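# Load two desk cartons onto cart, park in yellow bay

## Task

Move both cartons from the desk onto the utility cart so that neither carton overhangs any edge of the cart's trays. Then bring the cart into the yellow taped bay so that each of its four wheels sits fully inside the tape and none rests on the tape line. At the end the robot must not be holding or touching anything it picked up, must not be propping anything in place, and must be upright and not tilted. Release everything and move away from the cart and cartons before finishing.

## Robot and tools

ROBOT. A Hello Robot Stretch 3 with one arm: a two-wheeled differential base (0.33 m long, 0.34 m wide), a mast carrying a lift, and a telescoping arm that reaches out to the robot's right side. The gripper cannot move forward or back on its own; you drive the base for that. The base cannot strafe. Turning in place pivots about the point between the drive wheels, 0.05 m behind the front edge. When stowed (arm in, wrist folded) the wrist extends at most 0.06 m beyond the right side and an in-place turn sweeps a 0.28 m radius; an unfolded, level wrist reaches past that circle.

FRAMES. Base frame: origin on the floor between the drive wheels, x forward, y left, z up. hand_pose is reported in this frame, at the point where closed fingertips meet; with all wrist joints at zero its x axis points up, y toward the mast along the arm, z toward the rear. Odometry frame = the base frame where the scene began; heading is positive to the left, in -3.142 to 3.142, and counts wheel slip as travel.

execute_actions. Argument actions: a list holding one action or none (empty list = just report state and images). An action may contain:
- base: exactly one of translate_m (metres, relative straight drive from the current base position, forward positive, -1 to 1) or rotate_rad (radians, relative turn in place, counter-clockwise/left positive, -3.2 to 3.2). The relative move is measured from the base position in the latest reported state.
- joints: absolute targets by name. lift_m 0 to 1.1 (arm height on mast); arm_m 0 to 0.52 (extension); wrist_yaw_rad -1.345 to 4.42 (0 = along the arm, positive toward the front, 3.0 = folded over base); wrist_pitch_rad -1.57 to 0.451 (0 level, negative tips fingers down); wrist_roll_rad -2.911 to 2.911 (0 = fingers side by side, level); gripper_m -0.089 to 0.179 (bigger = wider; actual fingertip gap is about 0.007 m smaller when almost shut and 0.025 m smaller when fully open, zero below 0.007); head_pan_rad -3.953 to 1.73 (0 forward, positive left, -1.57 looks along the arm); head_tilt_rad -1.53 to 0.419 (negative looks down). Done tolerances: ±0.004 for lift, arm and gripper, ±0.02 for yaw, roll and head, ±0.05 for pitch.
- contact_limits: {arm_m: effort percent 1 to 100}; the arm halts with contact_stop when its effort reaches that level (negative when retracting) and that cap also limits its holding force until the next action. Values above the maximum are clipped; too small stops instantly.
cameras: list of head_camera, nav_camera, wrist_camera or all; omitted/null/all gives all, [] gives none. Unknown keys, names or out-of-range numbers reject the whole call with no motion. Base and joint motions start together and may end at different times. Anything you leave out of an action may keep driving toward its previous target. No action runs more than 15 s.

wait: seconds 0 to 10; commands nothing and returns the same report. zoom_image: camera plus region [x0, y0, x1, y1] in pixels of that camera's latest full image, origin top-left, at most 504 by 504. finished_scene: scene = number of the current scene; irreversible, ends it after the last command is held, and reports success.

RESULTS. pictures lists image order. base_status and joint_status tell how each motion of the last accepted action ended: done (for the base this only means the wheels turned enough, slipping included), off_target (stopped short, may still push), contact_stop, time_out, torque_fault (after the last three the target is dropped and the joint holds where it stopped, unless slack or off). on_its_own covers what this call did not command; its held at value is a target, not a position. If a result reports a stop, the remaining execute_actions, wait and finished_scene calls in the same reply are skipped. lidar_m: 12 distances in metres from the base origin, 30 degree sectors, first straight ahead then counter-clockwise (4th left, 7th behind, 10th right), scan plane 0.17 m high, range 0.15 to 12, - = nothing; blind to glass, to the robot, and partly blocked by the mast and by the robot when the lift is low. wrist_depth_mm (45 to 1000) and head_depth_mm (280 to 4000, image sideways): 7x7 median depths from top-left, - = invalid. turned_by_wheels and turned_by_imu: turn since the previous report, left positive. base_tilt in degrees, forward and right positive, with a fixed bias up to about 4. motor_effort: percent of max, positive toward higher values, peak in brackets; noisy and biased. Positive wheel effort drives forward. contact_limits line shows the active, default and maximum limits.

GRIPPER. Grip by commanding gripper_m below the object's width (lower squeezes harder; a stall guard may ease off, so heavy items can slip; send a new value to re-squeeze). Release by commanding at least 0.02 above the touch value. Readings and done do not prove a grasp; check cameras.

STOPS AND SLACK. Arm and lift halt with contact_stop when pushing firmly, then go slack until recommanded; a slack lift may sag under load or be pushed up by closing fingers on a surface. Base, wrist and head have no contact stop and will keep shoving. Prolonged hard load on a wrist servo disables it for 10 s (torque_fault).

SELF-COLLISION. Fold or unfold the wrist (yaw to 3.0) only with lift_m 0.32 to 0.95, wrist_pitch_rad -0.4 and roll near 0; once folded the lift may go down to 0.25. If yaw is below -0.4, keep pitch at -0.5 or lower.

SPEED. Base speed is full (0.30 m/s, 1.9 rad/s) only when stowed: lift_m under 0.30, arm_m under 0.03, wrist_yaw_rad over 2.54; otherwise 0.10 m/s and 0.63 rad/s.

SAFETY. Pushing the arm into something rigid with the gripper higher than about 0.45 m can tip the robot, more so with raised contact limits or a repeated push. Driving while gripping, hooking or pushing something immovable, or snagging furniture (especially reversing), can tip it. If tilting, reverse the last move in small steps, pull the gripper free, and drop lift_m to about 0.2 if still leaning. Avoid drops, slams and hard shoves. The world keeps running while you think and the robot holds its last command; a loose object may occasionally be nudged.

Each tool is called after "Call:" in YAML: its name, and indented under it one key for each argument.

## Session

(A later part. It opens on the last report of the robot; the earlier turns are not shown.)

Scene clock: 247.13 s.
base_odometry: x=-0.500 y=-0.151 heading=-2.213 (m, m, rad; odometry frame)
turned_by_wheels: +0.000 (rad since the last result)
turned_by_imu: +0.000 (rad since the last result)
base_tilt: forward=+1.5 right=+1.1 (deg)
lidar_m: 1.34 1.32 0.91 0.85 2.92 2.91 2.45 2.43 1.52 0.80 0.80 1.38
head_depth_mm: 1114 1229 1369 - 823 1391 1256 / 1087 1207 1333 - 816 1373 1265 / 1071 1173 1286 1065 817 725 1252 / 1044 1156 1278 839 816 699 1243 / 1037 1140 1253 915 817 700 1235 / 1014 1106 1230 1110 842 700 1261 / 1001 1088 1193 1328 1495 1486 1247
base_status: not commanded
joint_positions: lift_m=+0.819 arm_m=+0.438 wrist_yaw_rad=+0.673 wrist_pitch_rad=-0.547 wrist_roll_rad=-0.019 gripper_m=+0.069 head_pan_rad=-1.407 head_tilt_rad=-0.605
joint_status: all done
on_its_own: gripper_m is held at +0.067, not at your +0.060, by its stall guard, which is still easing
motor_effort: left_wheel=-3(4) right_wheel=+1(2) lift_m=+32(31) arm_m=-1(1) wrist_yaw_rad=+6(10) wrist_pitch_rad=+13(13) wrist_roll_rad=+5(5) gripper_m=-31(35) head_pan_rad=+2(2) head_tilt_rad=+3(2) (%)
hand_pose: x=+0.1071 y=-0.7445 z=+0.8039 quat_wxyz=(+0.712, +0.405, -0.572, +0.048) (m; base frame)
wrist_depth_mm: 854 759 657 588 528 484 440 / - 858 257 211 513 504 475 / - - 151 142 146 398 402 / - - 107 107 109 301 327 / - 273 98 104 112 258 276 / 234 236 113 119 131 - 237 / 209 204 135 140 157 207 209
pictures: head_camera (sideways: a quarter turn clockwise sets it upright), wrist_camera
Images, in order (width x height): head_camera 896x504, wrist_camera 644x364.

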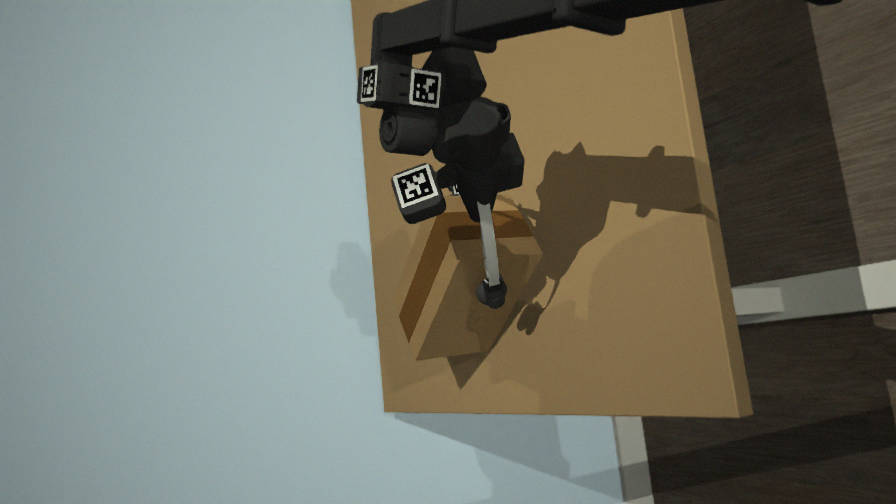

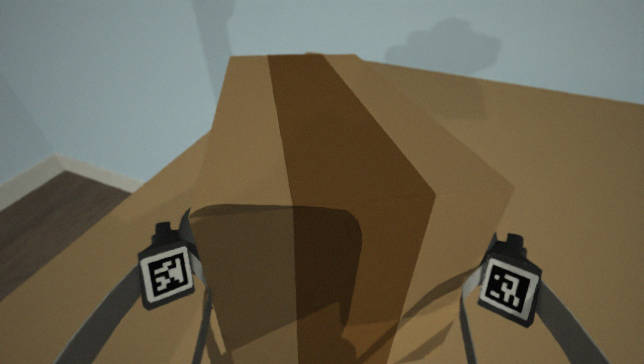

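Call:
execute_actions:
  actions:
    - {"joints":{"lift_m":0.79,"arm_m":0.33}}
  cameras: ["wrist_camera"]

Call:
execute_actions:
  actions:
    - {"joints":{"gripper_m":0.179}}
  cameras: []

Call:
execute_actions:
  actions:
    - {"joints":{"lift_m":0.97,"wrist_pitch_rad":-0.95}}
  cameras: ["head_camera","wrist_camera"]

Scene clock: 265.53 s.
base_odometry: x=-0.500 y=-0.151 heading=-2.214 (m, m, rad; odometry frame)
turned_by_wheels: +0.000 (rad since the last result)
turned_by_imu: -0.001 (rad since the last result)
base_tilt: forward=+1.4 right=+1.1 (deg)
lidar_m: 1.34 1.32 0.91 0.85 2.92 2.90 2.45 2.43 1.52 0.80 0.79 1.38
head_depth_mm: 1118 1234 1366 1147 766 1374 1251 / 1092 1202 1330 1145 753 1374 1252 / 1075 1175 1299 1117 744 720 1257 / 1050 1156 1284 1066 743 701 1246 / 1036 1132 1253 845 767 697 1247 / 1017 1100 1227 1113 843 699 1244 / 995 1088 1197 1345 1498 1473 1254
base_status: not commanded
joint_positions: lift_m=+0.791 arm_m=+0.330 wrist_yaw_rad=+0.669 wrist_pitch_rad=-0.539 wrist_roll_rad=-0.019 gripper_m=+0.082 head_pan_rad=-1.407 head_tilt_rad=-0.605
joint_status: all done
on_its_own: gripper_m is held at +0.081, not at your +0.060, by its stall guard, which is not easing now
motor_effort: left_wheel=-4(4) right_wheel=+2(2) lift_m=+10(27) arm_m=-3(0) wrist_yaw_rad=+12(12) wrist_pitch_rad=+11(13) wrist_roll_rad=+5(6) gripper_m=-26(26) head_pan_rad=+2(2) head_tilt_rad=+2(1) (%)
hand_pose: x=+0.1073 y=-0.6381 z=+0.7770 quat_wxyz=(+0.712, +0.401, -0.575, +0.050) (m; base frame)
wrist_depth_mm: - 853 736 247 605 562 524 / - - 179 170 201 467 469 / - - 133 130 134 355 360 / - - 104 105 107 118 290 / - 244 93 98 106 122 242 / 207 205 113 119 131 - 209 / 184 180 151 150 173 183 184
pictures: wrist_camera
Images, in order (width x height): wrist_camera 644x364.

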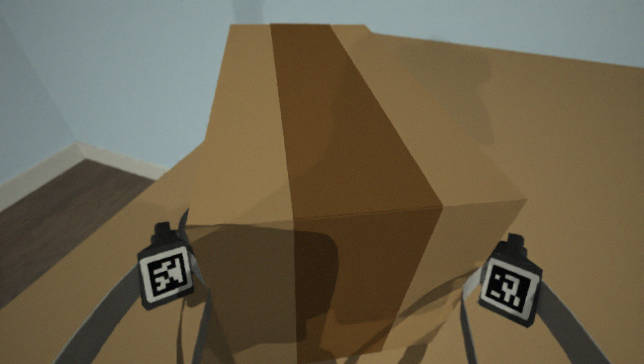

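Scene clock: 267.00 s.
base_odometry: x=-0.500 y=-0.151 heading=-2.213 (m, m, rad; odometry frame)
turned_by_wheels: +0.000 (rad since the last result)
turned_by_imu: +0.000 (rad since the last result)
base_tilt: forward=+1.4 right=+1.0 (deg)
lidar_m: 1.33 1.32 0.91 0.85 2.92 2.90 2.45 2.43 1.52 0.80 0.80 1.38
head_depth_mm: 1118 1231 1349 1141 770 1376 1262 / 1098 1199 1323 1142 756 1372 1255 / 1074 1180 1303 1118 743 723 1247 / 1049 1157 1283 1065 741 702 1259 / 1037 1133 1253 846 767 700 1248 / 1011 1103 1230 1111 843 701 1253 / 1001 1088 1196 1344 1507 1479 1253
base_status: not commanded
joint_positions: lift_m=+0.791 arm_m=+0.330 wrist_yaw_rad=+0.677 wrist_pitch_rad=-0.519 wrist_roll_rad=-0.013 gripper_m=+0.179 head_pan_rad=-1.407 head_tilt_rad=-0.605
joint_status: all done
motor_effort: left_wheel=-4(4) right_wheel=+2(2) lift_m=+10(10) arm_m=-2(2) wrist_yaw_rad=+3(11) wrist_pitch_rad=+5(12) wrist_roll_rad=+2(5) gripper_m=+0(98) head_pan_rad=+2(2) head_tilt_rad=+2(2) (%)
hand_pose: x=+0.1103 y=-0.6394 z=+0.7811 quat_wxyz=(+0.709, +0.398, -0.579, +0.058) (m; base frame)
wrist_depth_mm: - 859 737 665 619 561 517 / - - 219 192 467 497 495 / - - 151 144 145 370 376 / - - 116 115 117 288 301 / - 254 97 99 103 110 249 / - 206 107 113 124 202 213 / 180 185 141 141 160 187 183
pictures: none
No camera images: the call's "cameras" was empty. Leave "cameras" out to get every camera's image.

Scene clock: 269.47 s.
base_odometry: x=-0.500 y=-0.151 heading=-2.213 (m, m, rad; odometry frame)
turned_by_wheels: +0.000 (rad since the last result)
turned_by_imu: +0.000 (rad since the last result)
base_tilt: forward=+1.3 right=+1.0 (deg)
lidar_m: 1.33 1.32 0.91 0.85 2.92 2.90 2.44 2.43 1.52 0.80 0.80 1.38
head_depth_mm: 1121 1210 - 1072 822 1378 1254 / 1095 1212 - 985 821 1385 1256 / 1068 1178 1291 978 800 720 1252 / 1057 1161 1272 1111 747 702 1257 / 1033 1136 1257 842 779 703 1246 / 1011 1108 1226 1112 844 703 1253 / 995 1090 1196 1331 1515 1483 1258
base_status: not commanded
joint_positions: lift_m=+0.969 arm_m=+0.330 wrist_yaw_rad=+0.677 wrist_pitch_rad=-0.957 wrist_roll_rad=-0.013 gripper_m=+0.179 head_pan_rad=-1.407 head_tilt_rad=-0.605
joint_status: all done
motor_effort: left_wheel=-4(4) right_wheel=+2(2) lift_m=+29(28) arm_m=-2(2) wrist_yaw_rad=+2(3) wrist_pitch_rad=+2(4) wrist_roll_rad=+3(2) gripper_m=+0(0) head_pan_rad=+2(2) head_tilt_rad=+2(2) (%)
hand_pose: x=+0.0585 y=-0.5750 z=+0.8846 quat_wxyz=(+0.704, +0.516, -0.479, -0.096) (m; base frame)
wrist_depth_mm: - - - 299 462 462 459 / - - - 271 418 418 416 / - - 388 248 377 386 382 / - - 356 229 346 355 356 / - 341 331 287 328 330 329 / - 307 310 309 312 308 307 / 897 875 291 290 292 289 284
pictures: head_camera (sideways: a quarter turn clockwise sets it upright), wrist_camera
Images, in order (width x height): head_camera 896x504, wrist_camera 644x364.

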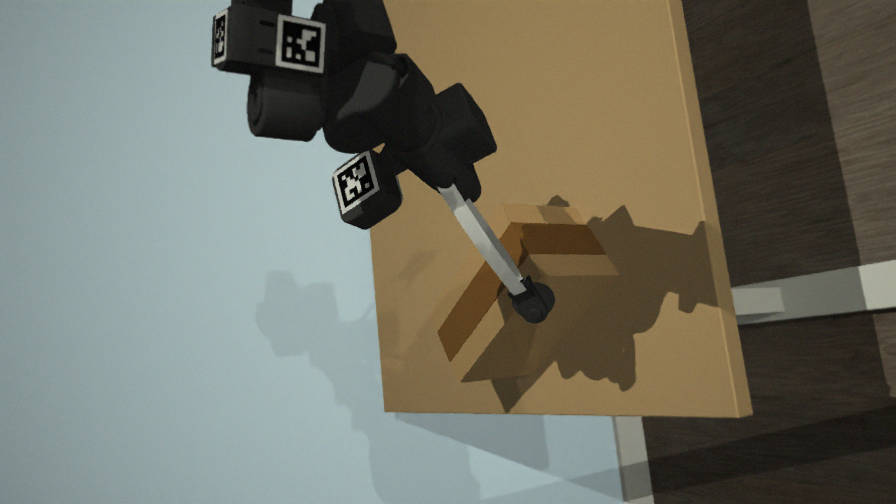

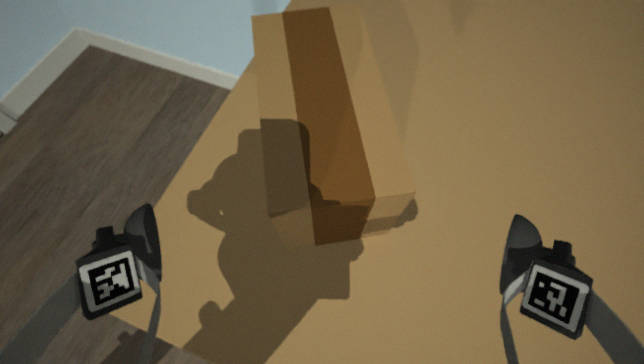

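Call:
execute_actions:
  actions:
    - {"base":{"translate_m":0.09},"joints":{"arm_m":0.46,"wrist_yaw_rad":0.88,"lift_m":0.94}}
  cameras: ["head_camera","wrist_camera"]

Scene clock: 278.17 s.
base_odometry: x=-0.554 y=-0.223 heading=-2.214 (m, m, rad; odometry frame)
turned_by_wheels: +0.000 (rad since the last result)
turned_by_imu: -0.001 (rad since the last result)
base_tilt: forward=+1.4 right=+1.2 (deg)
lidar_m: 1.25 1.24 0.94 0.84 2.96 3.01 2.53 2.52 1.49 0.77 1.22 1.35
head_depth_mm: 1091 1193 1312 1070 817 724 1255 / 1068 1167 - 1025 791 700 1252 / 1038 1153 1253 1001 731 703 1256 / 1022 1121 1242 1117 768 680 1222 / 1007 1103 1222 1065 847 698 1245 / 992 1079 1200 1333 1493 1490 1244 / 971 1062 1164 1298 1472 1481 1250
base_status: done
joint_positions: lift_m=+0.941 arm_m=+0.460 wrist_yaw_rad=+0.878 wrist_pitch_rad=-0.958 wrist_roll_rad=-0.013 gripper_m=+0.179 head_pan_rad=-1.407 head_tilt_rad=-0.605
joint_status: all done
motor_effort: left_wheel=-3(4) right_wheel=+0(5) lift_m=+8(25) arm_m=+2(3) wrist_yaw_rad=+2(3) wrist_pitch_rad=+2(2) wrist_roll_rad=+2(2) gripper_m=+0(0) head_pan_rad=+2(2) head_tilt_rad=+2(1) (%)
hand_pose: x=+0.0767 y=-0.6864 z=+0.8559 quat_wxyz=(+0.710, +0.562, -0.424, -0.025) (m; base frame)
wrist_depth_mm: - - - 765 419 420 418 / - - - 390 383 382 383 / - - - 214 347 349 350 / - - 329 198 204 322 322 / - - 297 184 189 302 300 / 941 280 276 171 174 278 281 / 871 267 166 161 162 264 260
pictures: head_camera (sideways: a quarter turn clockwise sets it upright), wrist_camera
Images, in order (width x height): head_camera 896x504, wrist_camera 644x364.

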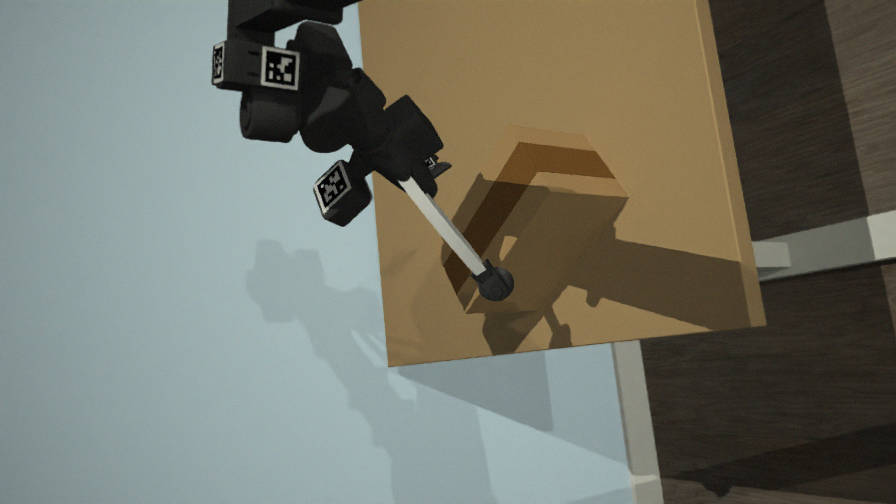

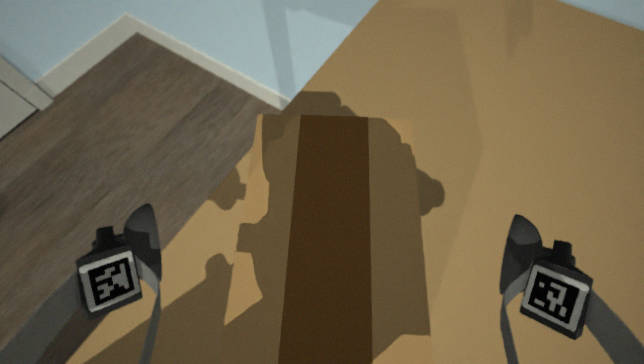

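Call:
execute_actions:
  actions:
    - {"joints":{"wrist_yaw_rad":0.85,"lift_m":0.875,"arm_m":0.455,"gripper_m":0.16}}
  cameras: ["head_camera","wrist_camera"]

Call:
execute_actions:
  actions:
    - {"joints":{"gripper_m":0.075}}
  cameras: ["head_camera","wrist_camera"]

Scene clock: 288.07 s.
base_odometry: x=-0.554 y=-0.223 heading=-2.214 (m, m, rad; odometry frame)
turned_by_wheels: +0.000 (rad since the last result)
turned_by_imu: +0.000 (rad since the last result)
base_tilt: forward=+1.5 right=+0.9 (deg)
lidar_m: 1.25 1.24 0.94 0.84 2.96 3.01 2.52 2.51 1.49 0.77 1.22 1.35
head_depth_mm: 1088 1206 1305 1030 819 724 1254 / 1064 1177 1253 986 797 701 1254 / 1048 1143 1275 815 733 704 1256 / 1024 1122 1253 964 763 681 1230 / 1011 1100 1225 1064 837 700 1254 / 990 1078 1198 1334 1515 1478 1254 / 971 1062 1163 1305 1475 1482 1257
base_status: not commanded
joint_positions: lift_m=+0.876 arm_m=+0.455 wrist_yaw_rad=+0.851 wrist_pitch_rad=-0.953 wrist_roll_rad=-0.013 gripper_m=+0.160 head_pan_rad=-1.407 head_tilt_rad=-0.605
joint_status: all done
motor_effort: left_wheel=-4(4) right_wheel=+2(2) lift_m=+6(10) arm_m=-2(0) wrist_yaw_rad=-1(3) wrist_pitch_rad=+1(2) wrist_roll_rad=+2(2) gripper_m=-3(83) head_pan_rad=+2(2) head_tilt_rad=+1(1) (%)
hand_pose: x=+0.0754 y=-0.6853 z=+0.7918 quat_wxyz=(+0.709, +0.555, -0.433, -0.032) (m; base frame)
wrist_depth_mm: - - 899 343 337 335 335 / - - 160 153 153 305 302 / - - 143 140 141 277 278 / - - 130 129 129 256 257 / 940 958 121 120 120 240 237 / 891 218 112 112 112 113 221 / 213 210 105 105 105 202 207
pictures: head_camera (sideways: a quarter turn clockwise sets it upright), wrist_camera
Images, in order (width x height): head_camera 896x504, wrist_camera 644x364.

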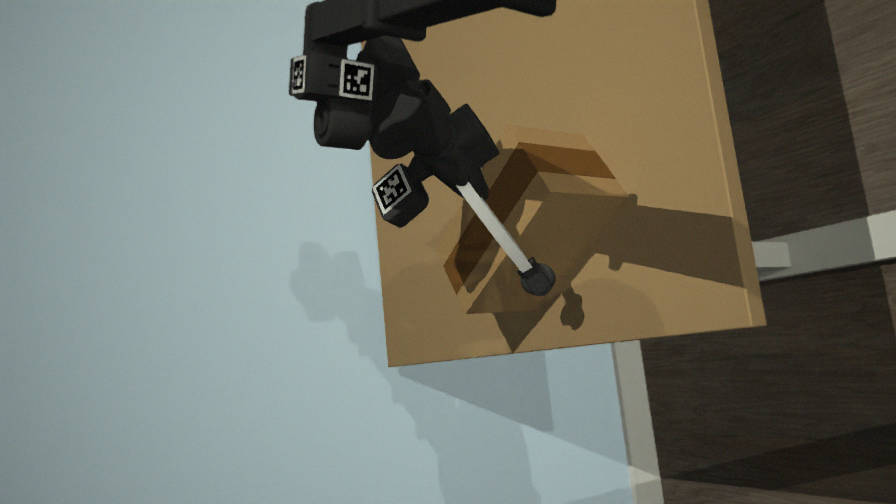

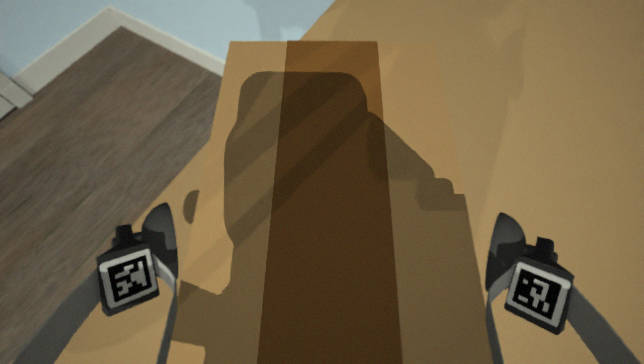

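Scene clock: 289.47 s.
base_odometry: x=-0.554 y=-0.223 heading=-2.214 (m, m, rad; odometry frame)
turned_by_wheels: +0.000 (rad since the last result)
turned_by_imu: +0.000 (rad since the last result)
base_tilt: forward=+1.4 right=+1.0 (deg)
lidar_m: 1.25 1.23 0.94 0.84 2.95 3.02 2.53 2.51 1.49 0.77 1.22 1.35
head_depth_mm: 1087 1202 1310 1028 821 721 1260 / 1064 1175 1257 985 796 704 1252 / 1051 1161 1288 815 731 701 1253 / 1023 1128 1252 958 768 680 1225 / 1005 1096 1225 1068 838 701 1251 / 982 1082 1195 1326 1517 1467 1252 / 971 1057 1176 1310 1473 1482 1246
base_status: not commanded
joint_positions: lift_m=+0.876 arm_m=+0.455 wrist_yaw_rad=+0.851 wrist_pitch_rad=-0.951 wrist_roll_rad=-0.013 gripper_m=+0.077 head_pan_rad=-1.407 head_tilt_rad=-0.605
joint_status: all done
motor_effort: left_wheel=-7(7) right_wheel=+5(6) lift_m=+6(6) arm_m=-1(2) wrist_yaw_rad=-2(2) wrist_pitch_rad=+0(1) wrist_roll_rad=+2(2) gripper_m=-36(100) head_pan_rad=+2(2) head_tilt_rad=+1(2) (%)
hand_pose: x=+0.0757 y=-0.6855 z=+0.7920 quat_wxyz=(+0.709, +0.554, -0.434, -0.032) (m; base frame)
wrist_depth_mm: - - 912 346 340 338 337 / - - 162 155 155 306 307 / - - 145 142 142 279 280 / - - 131 130 130 258 258 / 949 945 122 121 121 243 240 / 870 - 113 113 113 113 222 / 522 211 106 106 106 206 208
pictures: head_camera (sideways: a quarter turn clockwise sets it upright), wrist_camera
Images, in order (width x height): head_camera 896x504, wrist_camera 644x364.

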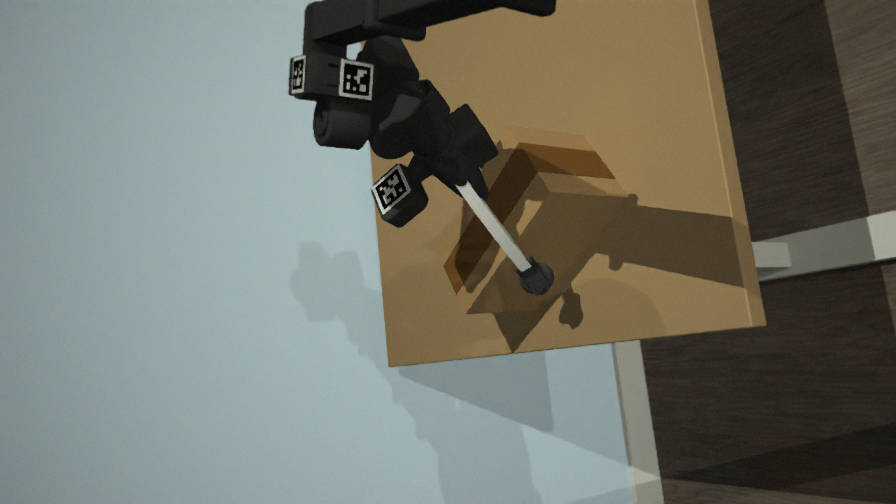

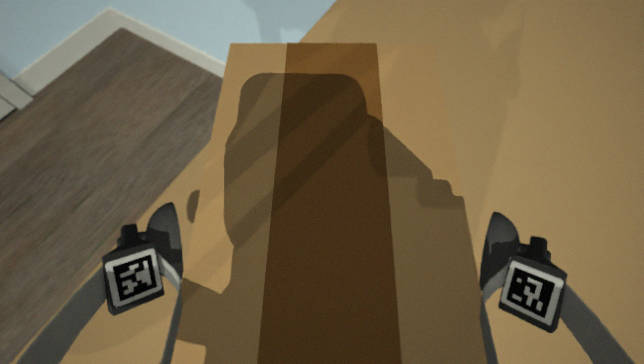

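Too deep; raise slightly so the pads slide into contact.

Call:
execute_actions:
  actions:
    - {"joints":{"lift_m":0.895,"gripper_m":0.13}}
  cameras: ["wrist_camera"]

Call:
execute_actions:
  actions:
    - {"joints":{"gripper_m":0.075}}
  cameras: ["head_camera","wrist_camera"]

Scene clock: 295.57 s.
base_odometry: x=-0.554 y=-0.223 heading=-2.214 (m, m, rad; odometry frame)
turned_by_wheels: +0.000 (rad since the last result)
turned_by_imu: +0.000 (rad since the last result)
base_tilt: forward=+1.4 right=+1.1 (deg)
lidar_m: 1.25 1.24 0.94 0.84 2.95 3.01 2.52 2.51 1.49 0.78 1.22 1.35
head_depth_mm: 1086 1194 1289 1025 818 725 1244 / 1067 1175 - 983 796 702 1249 / 1048 1147 1267 783 730 682 1250 / 1026 1122 1247 1067 766 681 1219 / 1006 1107 1227 1067 846 702 1247 / 986 1088 1190 1335 1510 1489 1252 / 972 1062 1173 1308 1457 1481 1248
base_status: not commanded
joint_positions: lift_m=+0.894 arm_m=+0.455 wrist_yaw_rad=+0.851 wrist_pitch_rad=-0.955 wrist_roll_rad=-0.013 gripper_m=+0.130 head_pan_rad=-1.407 head_tilt_rad=-0.604
joint_status: all done
motor_effort: left_wheel=-3(7) right_wheel=+1(6) lift_m=+28(22) arm_m=-1(1) wrist_yaw_rad=-1(2) wrist_pitch_rad=+1(5) wrist_roll_rad=+2(2) gripper_m=-1(80) head_pan_rad=+2(2) head_tilt_rad=+2(1) (%)
hand_pose: x=+0.0749 y=-0.6848 z=+0.8099 quat_wxyz=(+0.709, +0.555, -0.433, -0.034) (m; base frame)
wrist_depth_mm: - - 947 690 360 358 359 / - - - 175 179 328 324 / - - 168 160 164 297 296 / - - 152 148 149 274 275 / - 961 138 137 138 259 256 / 908 242 129 128 129 - 238 / 845 225 121 120 120 221 223
pictures: wrist_camera
Images, in order (width x height): wrist_camera 644x364.

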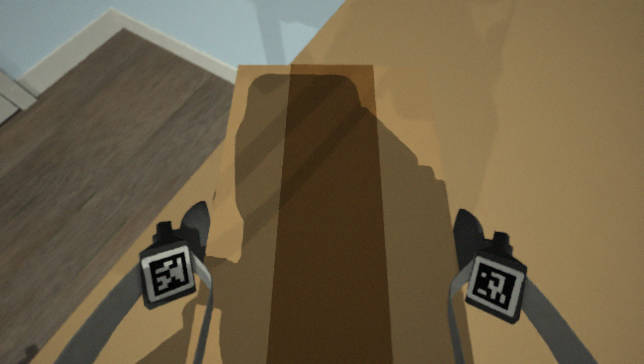

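Scene clock: 296.60 s.
base_odometry: x=-0.554 y=-0.223 heading=-2.214 (m, m, rad; odometry frame)
turned_by_wheels: +0.000 (rad since the last result)
turned_by_imu: +0.000 (rad since the last result)
base_tilt: forward=+1.4 right=+1.0 (deg)
lidar_m: 1.25 1.24 0.94 0.84 2.96 3.03 2.54 2.51 1.49 0.78 1.21 1.35
head_depth_mm: 1090 1199 1294 1027 820 722 1260 / 1067 1173 - 990 793 701 1251 / 1045 1147 1275 779 730 685 1249 / 1025 1123 1244 1072 766 683 1227 / 1006 1105 1222 1075 847 702 1247 / 990 1083 1193 1332 1519 1476 1250 / 971 1059 1170 1300 1469 1493 1247
base_status: not commanded
joint_positions: lift_m=+0.894 arm_m=+0.455 wrist_yaw_rad=+0.851 wrist_pitch_rad=-0.955 wrist_roll_rad=-0.013 gripper_m=+0.076 head_pan_rad=-1.407 head_tilt_rad=-0.604
joint_status: all done
motor_effort: left_wheel=-3(3) right_wheel=+1(1) lift_m=+28(28) arm_m=-1(1) wrist_yaw_rad=-2(2) wrist_pitch_rad=+2(1) wrist_roll_rad=+2(2) gripper_m=-22(100) head_pan_rad=+2(2) head_tilt_rad=+2(2) (%)
hand_pose: x=+0.0749 y=-0.6848 z=+0.8099 quat_wxyz=(+0.709, +0.555, -0.433, -0.034) (m; base frame)
wrist_depth_mm: - - 943 693 359 358 358 / - - - 176 180 326 326 / - - 167 161 163 299 297 / - - 152 149 149 274 272 / - 938 139 138 138 259 255 / 909 243 129 128 129 - 238 / 846 226 121 120 120 220 223
pictures: head_camera (sideways: a quarter turn clockwise sets it upright), wrist_camera
Images, in order (width x height): head_camera 896x504, wrist_camera 644x364.

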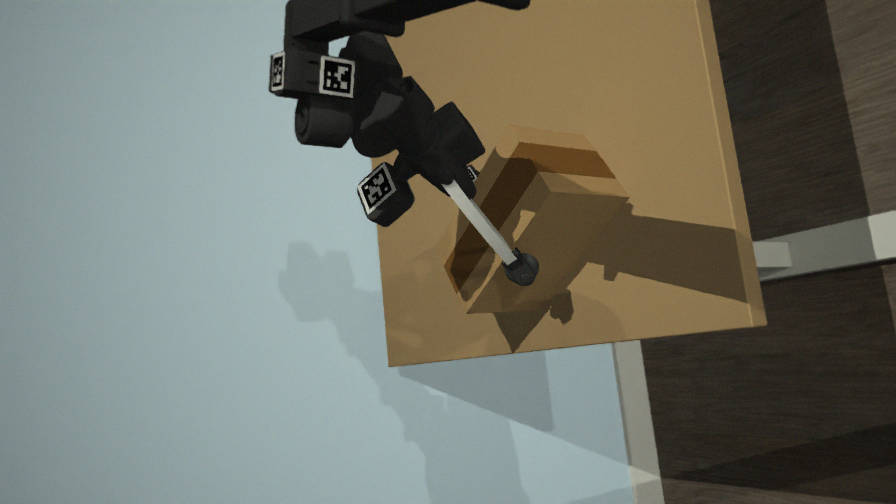

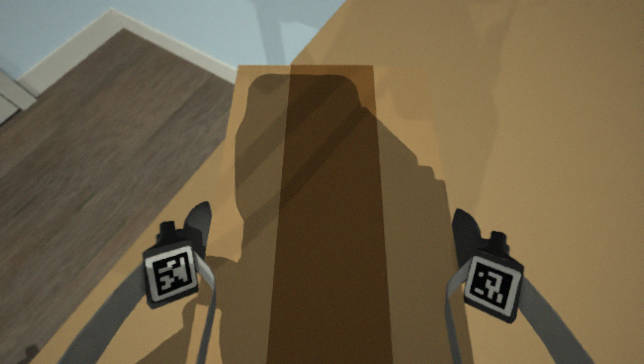

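Call:
execute_actions:
  actions:
    - {"joints":{"lift_m":0.935,"gripper_m":0.069}}
  cameras: ["head_camera","wrist_camera"]

Scene clock: 300.23 s.
base_odometry: x=-0.554 y=-0.223 heading=-2.214 (m, m, rad; odometry frame)
turned_by_wheels: +0.000 (rad since the last result)
turned_by_imu: +0.000 (rad since the last result)
base_tilt: forward=+1.3 right=+1.0 (deg)
lidar_m: 1.25 1.24 0.94 0.84 2.96 3.03 2.52 2.51 1.49 0.78 1.22 1.34
head_depth_mm: 1088 1186 - 1075 821 725 1256 / 1064 1169 - 1021 794 705 1252 / 1042 1143 1248 755 712 683 1253 / 1027 1132 1247 830 768 681 1225 / 1011 1107 1215 1064 843 700 1241 / 992 1078 1193 1334 1515 1478 1251 / 969 1060 1167 1308 1479 1487 1249
base_status: not commanded
joint_positions: lift_m=+0.934 arm_m=+0.455 wrist_yaw_rad=+0.851 wrist_pitch_rad=-1.004 wrist_roll_rad=-0.013 gripper_m=+0.070 head_pan_rad=-1.407 head_tilt_rad=-0.604
joint_status: all done
motor_effort: left_wheel=-2(3) right_wheel=+1(2) lift_m=+34(35) arm_m=-1(1) wrist_yaw_rad=-1(1) wrist_pitch_rad=+15(17) wrist_roll_rad=+2(2) gripper_m=-24(61) head_pan_rad=+2(2) head_tilt_rad=+2(2) (%)
hand_pose: x=+0.0666 y=-0.6775 z=+0.8435 quat_wxyz=(+0.708, +0.566, -0.419, -0.051) (m; base frame)
wrist_depth_mm: - - - 725 379 378 377 / - - - 172 175 348 346 / - - 164 160 161 325 324 / - - 151 148 148 303 301 / - - 139 138 138 289 284 / 913 936 131 130 130 - 268 / 857 257 123 122 123 250 253
pictures: head_camera (sideways: a quarter turn clockwise sets it upright), wrist_camera
Images, in order (width x height): head_camera 896x504, wrist_camera 644x364.

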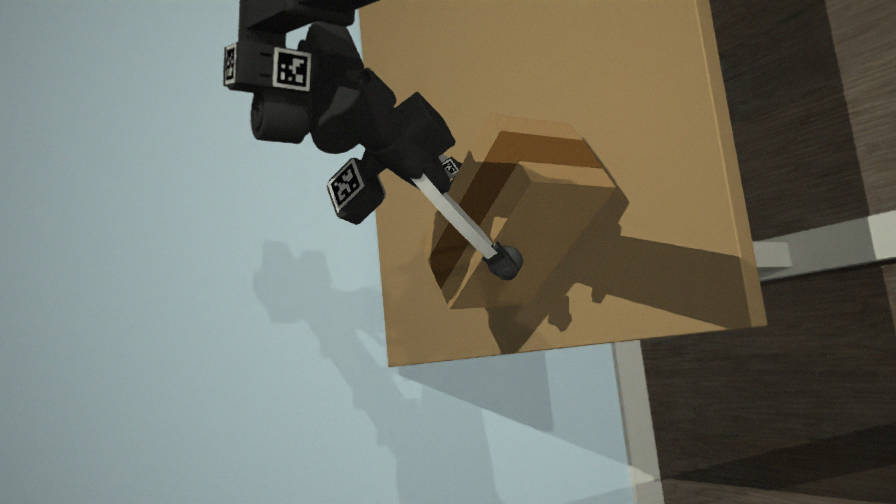

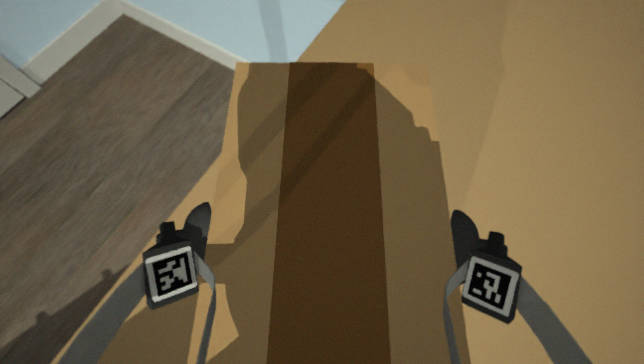

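Call:
execute_actions:
  actions:
    - {"base":{"rotate_rad":1.55},"joints":{"lift_m":1.1,"arm_m":0.08,"wrist_pitch_rad":-0.9,"wrist_yaw_rad":0.73}}
  cameras: ["wrist_camera"]

Call:
execute_actions:
  actions:
    - {"base":{"translate_m":0.42},"joints":{"head_pan_rad":-0.6,"head_tilt_rad":-0.7}}

Scene clock: 315.53 s.
base_odometry: x=-0.554 y=-0.223 heading=-0.664 (m, m, rad; odometry frame)
turned_by_wheels: +1.550 (rad since the last result)
turned_by_imu: +1.544 (rad since the last result)
base_tilt: forward=+1.4 right=+1.1 (deg)
lidar_m: 0.84 2.95 3.08 2.54 2.52 1.52 0.77 1.22 1.33 1.25 1.23 0.96
head_depth_mm: - - - - 1717 1452 1254 / 1089 1206 - - - 320 1202 / 1081 1182 1276 - 341 299 332 / 1054 1160 - 1416 345 301 315 / 1027 1127 1243 1339 372 337 1222 / 1006 1104 1224 1325 399 1446 1255 / 992 1070 1181 1328 1514 1475 1252
base_status: done
joint_positions: lift_m=+1.099 arm_m=+0.080 wrist_yaw_rad=+0.730 wrist_pitch_rad=-0.960 wrist_roll_rad=-0.013 gripper_m=+0.070 head_pan_rad=-1.407 head_tilt_rad=-0.604
joint_status: wrist_pitch_rad off_target (ended at -0.960, target -0.900); the others done
motor_effort: left_wheel=-4(12) right_wheel=+1(8) lift_m=+34(31) arm_m=-2(1) wrist_yaw_rad=-1(3) wrist_pitch_rad=+17(20) wrist_roll_rad=+1(2) gripper_m=-24(24) head_pan_rad=+2(3) head_tilt_rad=+1(3) (%)
hand_pose: x=+0.0633 y=-0.3202 z=+1.0139 quat_wxyz=(+0.706, +0.529, -0.464, -0.078) (m; base frame)
wrist_depth_mm: - - - - - 877 796 / 885 - - 172 175 - 917 / 805 - 165 159 162 - - / - - 151 148 148 - - / - - 139 138 139 - - / - - 130 129 130 - - / - - 123 122 122 - -
pictures: wrist_camera
Images, in order (width x height): wrist_camera 644x364.

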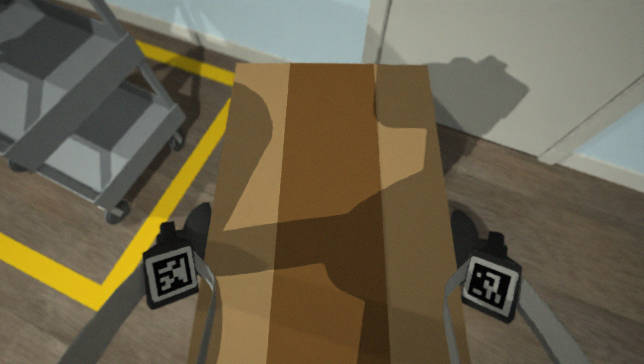

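Scene clock: 320.90 s.
base_odometry: x=-0.223 y=-0.482 heading=-0.664 (m, m, rad; odometry frame)
turned_by_wheels: +0.000 (rad since the last result)
turned_by_imu: -0.001 (rad since the last result)
base_tilt: forward=+1.5 right=+1.1 (deg)
lidar_m: 0.42 2.56 2.77 2.55 2.68 1.91 1.19 1.61 1.36 1.10 1.11 0.48
head_depth_mm: 926 1015 1119 1246 1422 1404 1205 / 977 1080 1193 1339 1516 1401 1206 / 1027 1141 1275 1450 1596 1401 1201 / 1102 1222 1370 831 1041 1235 1190 / 1175 1311 1453 815 1037 959 1128 / 1253 1423 1506 815 655 885 1025 / 1339 1526 1025 809 611 868 743
base_status: done
joint_positions: lift_m=+1.099 arm_m=+0.080 wrist_yaw_rad=+0.730 wrist_pitch_rad=-0.960 wrist_roll_rad=-0.013 gripper_m=+0.070 head_pan_rad=-0.607 head_tilt_rad=-0.691
joint_status: all done
motor_effort: left_wheel=-4(5) right_wheel=+1(5) lift_m=+34(34) arm_m=-2(2) wrist_yaw_rad=-2(1) wrist_pitch_rad=+17(17) wrist_roll_rad=+2(2) gripper_m=-24(24) head_pan_rad=+2(29) head_tilt_rad=-2(8) (%)
hand_pose: x=+0.0633 y=-0.3201 z=+1.0139 quat_wxyz=(+0.706, +0.530, -0.464, -0.078) (m; base frame)
wrist_depth_mm: 544 501 - - 848 742 672 / 464 523 - 173 175 864 756 / 426 815 165 159 162 - 877 / 735 763 151 148 148 - - / 709 701 139 138 138 - - / - 685 130 130 130 - - / - - 123 122 122 - -
pictures: head_camera (sideways: a quarter turn clockwise sets it upright), nav_camera (sideways: a quarter turn counterclockwise sets it upright), wrist_camera
Images, in order (width x height): head_camera 896x504, nav_camera 672x504, wrist_camera 644x364.

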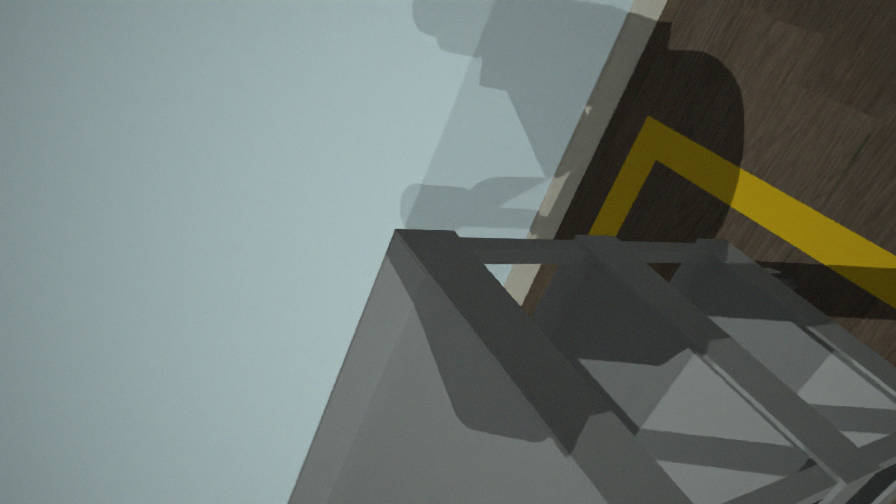

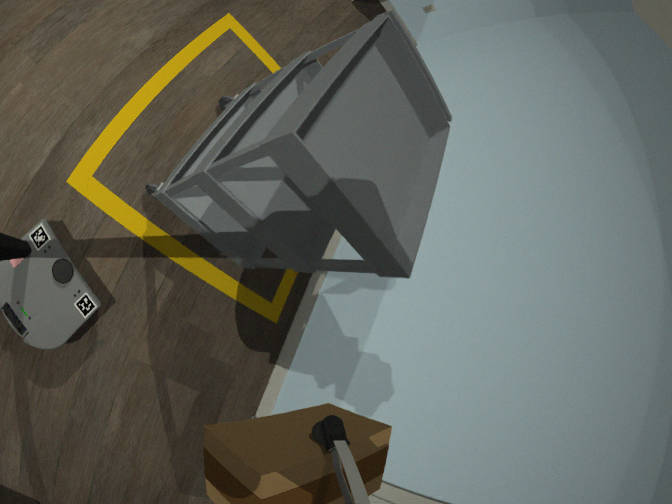

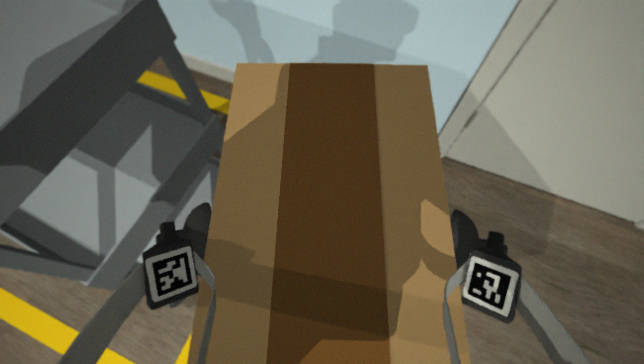

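Call:
execute_actions:
  actions:
    - {"base":{"rotate_rad":1.22},"joints":{"head_pan_rad":-1.3,"head_tilt_rad":-0.6}}
  cameras: ["wrist_camera"]

Call:
execute_actions:
  actions:
    - {"joints":{"arm_m":0.51},"contact_limits":{"arm_m":10}}

Scene clock: 327.80 s.
base_odometry: x=-0.223 y=-0.482 heading=+0.556 (m, m, rad; odometry frame)
turned_by_wheels: +1.220 (rad since the last result)
turned_by_imu: +1.215 (rad since the last result)
base_tilt: forward=+1.3 right=+1.1 (deg)
lidar_m: 2.94 2.56 2.67 1.81 1.61 1.61 1.22 1.10 0.68 0.44 0.42 2.57
head_depth_mm: 1330 1415 1526 - - 314 1037 / 1505 1615 - - 342 296 335 / 1742 1881 - 895 345 296 306 / 2071 2271 1167 927 372 322 712 / 2527 2818 2868 927 398 920 1131 / 2715 2912 3127 1008 1668 1409 1255 / 2598 2866 3002 2397 1819 1492 1248
base_status: done
joint_positions: lift_m=+1.099 arm_m=+0.080 wrist_yaw_rad=+0.730 wrist_pitch_rad=-0.960 wrist_roll_rad=-0.013 gripper_m=+0.070 head_pan_rad=-1.293 head_tilt_rad=-0.606
joint_status: all done
motor_effort: left_wheel=-4(8) right_wheel=+1(5) lift_m=+34(34) arm_m=-2(2) wrist_yaw_rad=-1(1) wrist_pitch_rad=+17(17) wrist_roll_rad=+2(1) gripper_m=-24(24) head_pan_rad=-3(27) head_tilt_rad=+1(10) (%)
hand_pose: x=+0.0633 y=-0.3201 z=+1.0138 quat_wxyz=(+0.706, +0.530, -0.464, -0.078) (m; base frame)
wrist_depth_mm: - - - - 527 532 512 / - - - 173 176 486 474 / - - 165 159 162 449 443 / - - 151 148 148 411 412 / - - 139 138 138 619 470 / - - 130 130 130 - - / - - 123 122 122 - 973
pictures: wrist_camera
Images, in order (width x height): wrist_camera 644x364.

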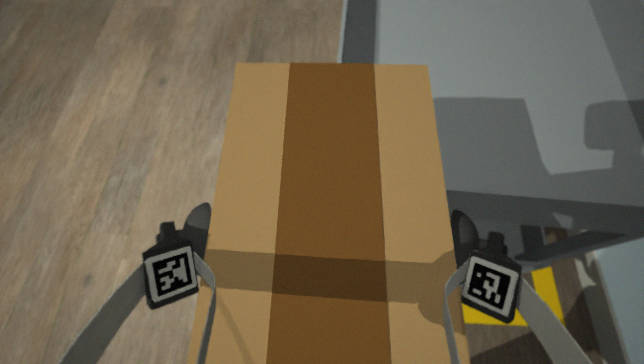

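Scene clock: 332.17 s.
base_odometry: x=-0.223 y=-0.482 heading=+0.556 (m, m, rad; odometry frame)
turned_by_wheels: +0.000 (rad since the last result)
turned_by_imu: +0.000 (rad since the last result)
base_tilt: forward=+1.4 right=+1.1 (deg)
lidar_m: 2.93 2.55 2.68 1.81 1.61 1.61 1.22 1.10 0.68 0.44 0.42 2.57
head_depth_mm: 1353 - 1387 858 691 946 1109 / 1507 1659 671 694 713 952 1065 / 1762 1881 771 891 711 900 853 / 2051 2243 1149 929 708 609 756 / 2535 2837 2897 928 713 944 1136 / 2714 2983 3090 1015 1652 1416 1247 / 2574 2832 3006 2373 1825 1488 1245
base_status: not commanded
joint_positions: lift_m=+1.099 arm_m=+0.510 wrist_yaw_rad=+0.730 wrist_pitch_rad=-0.961 wrist_roll_rad=-0.013 gripper_m=+0.070 head_pan_rad=-1.293 head_tilt_rad=-0.606
joint_status: all done
motor_effort: left_wheel=-4(4) right_wheel=+1(1) lift_m=+34(34) arm_m=+2(0) wrist_yaw_rad=-2(1) wrist_pitch_rad=+17(17) wrist_roll_rad=+2(2) gripper_m=-24(24) head_pan_rad=-2(3) head_tilt_rad=+3(3) (%)
contact_limits: arm_m 10 (drawing in: default 16, maximum 26; extending or still: default 22, maximum 36)
hand_pose: x=+0.0632 y=-0.7495 z=+1.0138 quat_wxyz=(+0.706, +0.530, -0.464, -0.078) (m; base frame)
wrist_depth_mm: - - 485 479 465 - 752 / - 478 480 172 175 - 750 / - 436 165 159 162 - 725 / - 400 151 148 148 893 720 / - 384 139 138 139 924 720 / 349 361 130 130 130 - 729 / 318 338 123 122 122 328 682
pictures: head_camera (sideways: a quarter turn clockwise sets it upright), nav_camera (sideways: a quarter turn counterclockwise sets it upright), wrist_camera
Images, in order (width x height): head_camera 896x504, nav_camera 672x504, wrist_camera 644x364.

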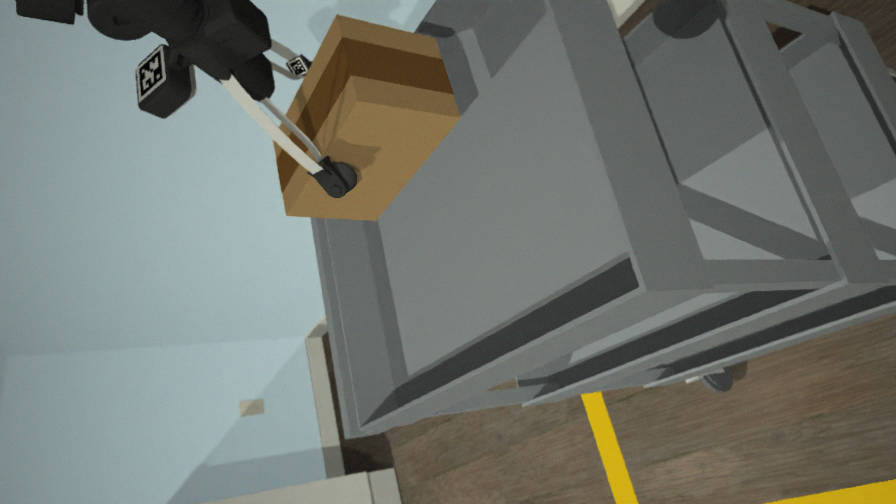

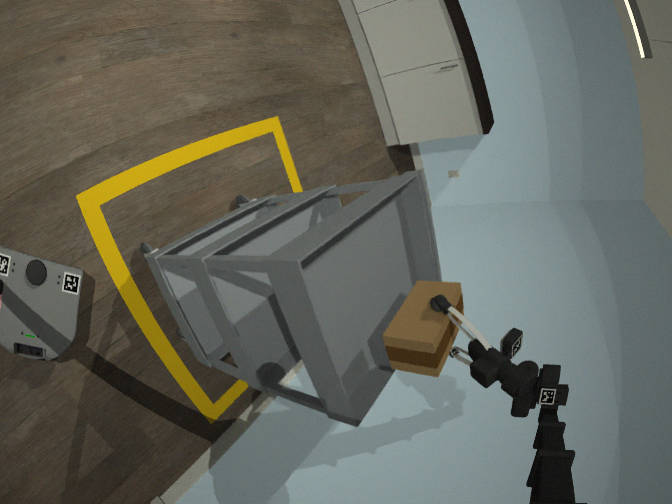

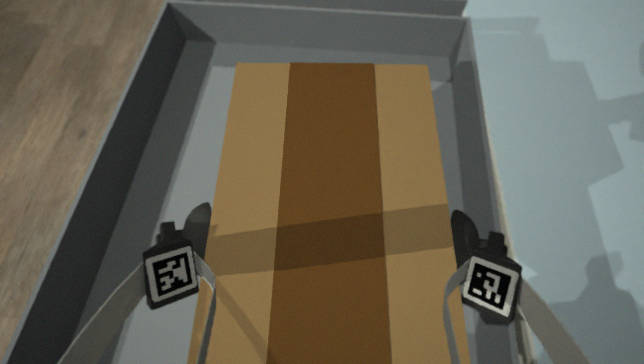

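Call:
execute_actions:
  actions:
    - {"joints":{"lift_m":0.978}}
  cameras: ["head_camera","wrist_camera"]

Scene clock: 338.00 s.
base_odometry: x=-0.223 y=-0.482 heading=+0.556 (m, m, rad; odometry frame)
turned_by_wheels: +0.000 (rad since the last result)
turned_by_imu: +0.000 (rad since the last result)
base_tilt: forward=+1.4 right=+1.1 (deg)
lidar_m: 2.93 2.56 2.67 1.81 1.61 1.62 1.22 1.10 0.68 0.43 0.42 2.57
head_depth_mm: 1328 1423 - 856 689 948 1111 / 1508 1596 1738 727 714 944 1065 / 1738 1875 1187 802 713 898 853 / 2074 2233 1157 927 711 610 763 / 2531 2855 2862 929 710 944 1130 / 2753 2960 3108 1014 1669 1398 1256 / 2588 2813 2941 2326 1828 1482 1258
base_status: not commanded
joint_positions: lift_m=+0.978 arm_m=+0.510 wrist_yaw_rad=+0.730 wrist_pitch_rad=-0.960 wrist_roll_rad=-0.013 gripper_m=+0.070 head_pan_rad=-1.293 head_tilt_rad=-0.606
joint_status: all done
motor_effort: left_wheel=-4(4) right_wheel=+1(1) lift_m=+13(32) arm_m=+2(2) wrist_yaw_rad=-1(1) wrist_pitch_rad=+17(17) wrist_roll_rad=+2(1) gripper_m=-24(23) head_pan_rad=-2(3) head_tilt_rad=+2(1) (%)
hand_pose: x=+0.0633 y=-0.7495 z=+0.8933 quat_wxyz=(+0.706, +0.530, -0.464, -0.078) (m; base frame)
wrist_depth_mm: 313 360 367 367 365 329 745 / 296 339 330 172 175 319 712 / 301 310 165 159 162 296 671 / 280 286 150 148 149 278 638 / 268 267 139 138 138 257 225 / 250 251 130 130 130 - 208 / 233 232 122 122 122 227 185
pictures: head_camera (sideways: a quarter turn clockwise sets it upright), wrist_camera
Images, in order (width x height): head_camera 896x504, wrist_camera 644x364.

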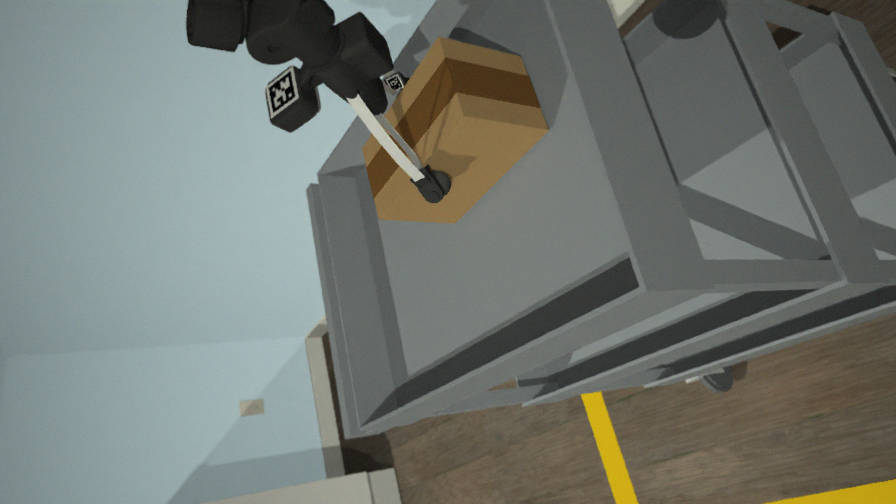

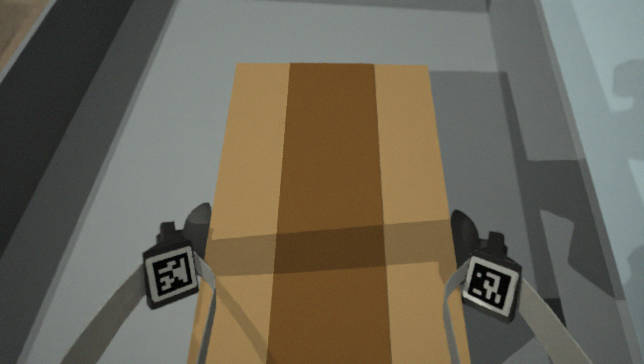

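Call:
execute_actions:
  actions:
    - {"base":{"rotate_rad":-0.06}}
  cameras: []

Call:
execute_actions:
  actions:
    - {"joints":{"lift_m":0.964}}
  cameras: []

Call:
execute_actions:
  actions:
    - {"joints":{"gripper_m":0.165}}
  cameras: ["head_camera","wrist_camera"]

Scene clock: 346.27 s.
base_odometry: x=-0.223 y=-0.482 heading=+0.496 (m, m, rad; odometry frame)
turned_by_wheels: -0.060 (rad since the last result)
turned_by_imu: -0.060 (rad since the last result)
base_tilt: forward=+1.4 right=+1.0 (deg)
lidar_m: 2.90 2.55 2.67 1.87 1.61 1.61 1.27 1.10 1.11 0.45 0.42 2.57
head_depth_mm: 1249 1332 - 824 765 950 1194 / 1390 1508 1662 723 679 950 1111 / 1597 1707 1752 803 714 920 1039 / 1846 2029 1180 930 711 873 833 / 2202 2463 2399 925 710 637 833 / 2661 3008 3165 927 1063 1301 1254 / 2682 2856 3000 2203 1815 1472 1248
base_status: done
joint_positions: lift_m=+0.978 arm_m=+0.510 wrist_yaw_rad=+0.729 wrist_pitch_rad=-0.961 wrist_roll_rad=-0.013 gripper_m=+0.070 head_pan_rad=-1.293 head_tilt_rad=-0.606
joint_status: not commanded
motor_effort: left_wheel=+2(8) right_wheel=-2(7) lift_m=+13(13) arm_m=+2(2) wrist_yaw_rad=+2(1) wrist_pitch_rad=+17(19) wrist_roll_rad=+2(2) gripper_m=-24(24) head_pan_rad=-3(3) head_tilt_rad=+2(2) (%)
hand_pose: x=+0.0631 y=-0.7496 z=+0.8932 quat_wxyz=(+0.706, +0.529, -0.465, -0.079) (m; base frame)
wrist_depth_mm: 345 370 365 371 364 869 661 / 329 336 328 172 176 832 664 / 310 311 165 159 162 274 670 / 285 286 151 148 148 249 674 / 267 266 139 138 138 213 674 / 248 250 130 129 130 - 650 / 233 233 123 122 122 222 654
pictures: none
No camera images: the call's "cameras" was empty. Leave "cameras" out to get every camera's image.

Scene clock: 347.23 s.
base_odometry: x=-0.223 y=-0.482 heading=+0.496 (m, m, rad; odometry frame)
turned_by_wheels: +0.000 (rad since the last result)
turned_by_imu: -0.001 (rad since the last result)
base_tilt: forward=+1.3 right=+1.0 (deg)
lidar_m: 2.91 2.56 2.67 1.87 1.61 1.61 1.27 1.10 1.11 0.45 0.42 2.56
head_depth_mm: 1248 1308 - 834 765 951 1198 / 1395 1488 1646 731 681 943 1111 / 1580 1716 1749 814 713 920 1036 / 1835 2009 1186 928 711 874 835 / 2212 2447 2448 931 713 638 833 / 2699 2923 3179 927 1059 1301 1254 / 2626 2835 3035 2188 1812 1477 1250
base_status: not commanded
joint_positions: lift_m=+0.965 arm_m=+0.510 wrist_yaw_rad=+0.730 wrist_pitch_rad=-0.931 wrist_roll_rad=-0.013 gripper_m=+0.070 head_pan_rad=-1.293 head_tilt_rad=-0.606
joint_status: lift_m contact_stop (moved -0.013 of -0.014)
on_its_own: lift_m is slack since a contact_stop, until your next command for it
motor_effort: left_wheel=-8(9) right_wheel=+6(9) lift_m=+18(15) arm_m=+2(2) wrist_yaw_rad=+0(1) wrist_pitch_rad=+9(17) wrist_roll_rad=+2(2) gripper_m=-24(24) head_pan_rad=-2(3) head_tilt_rad=+2(1) (%)
hand_pose: x=+0.0676 y=-0.7544 z=+0.8839 quat_wxyz=(+0.707, +0.522, -0.472, -0.068) (m; base frame)
wrist_depth_mm: 341 375 373 371 369 848 663 / 332 335 333 179 327 301 663 / 307 308 170 163 166 272 671 / 281 281 153 150 150 247 668 / 259 260 140 138 139 212 673 / 241 243 129 129 129 - 640 / 226 225 121 120 120 218 617
pictures: none
No camera images: the call's "cameras" was empty. Leave "cameras" out to get every camera's image.

not run: a stop came earlier in this reply.


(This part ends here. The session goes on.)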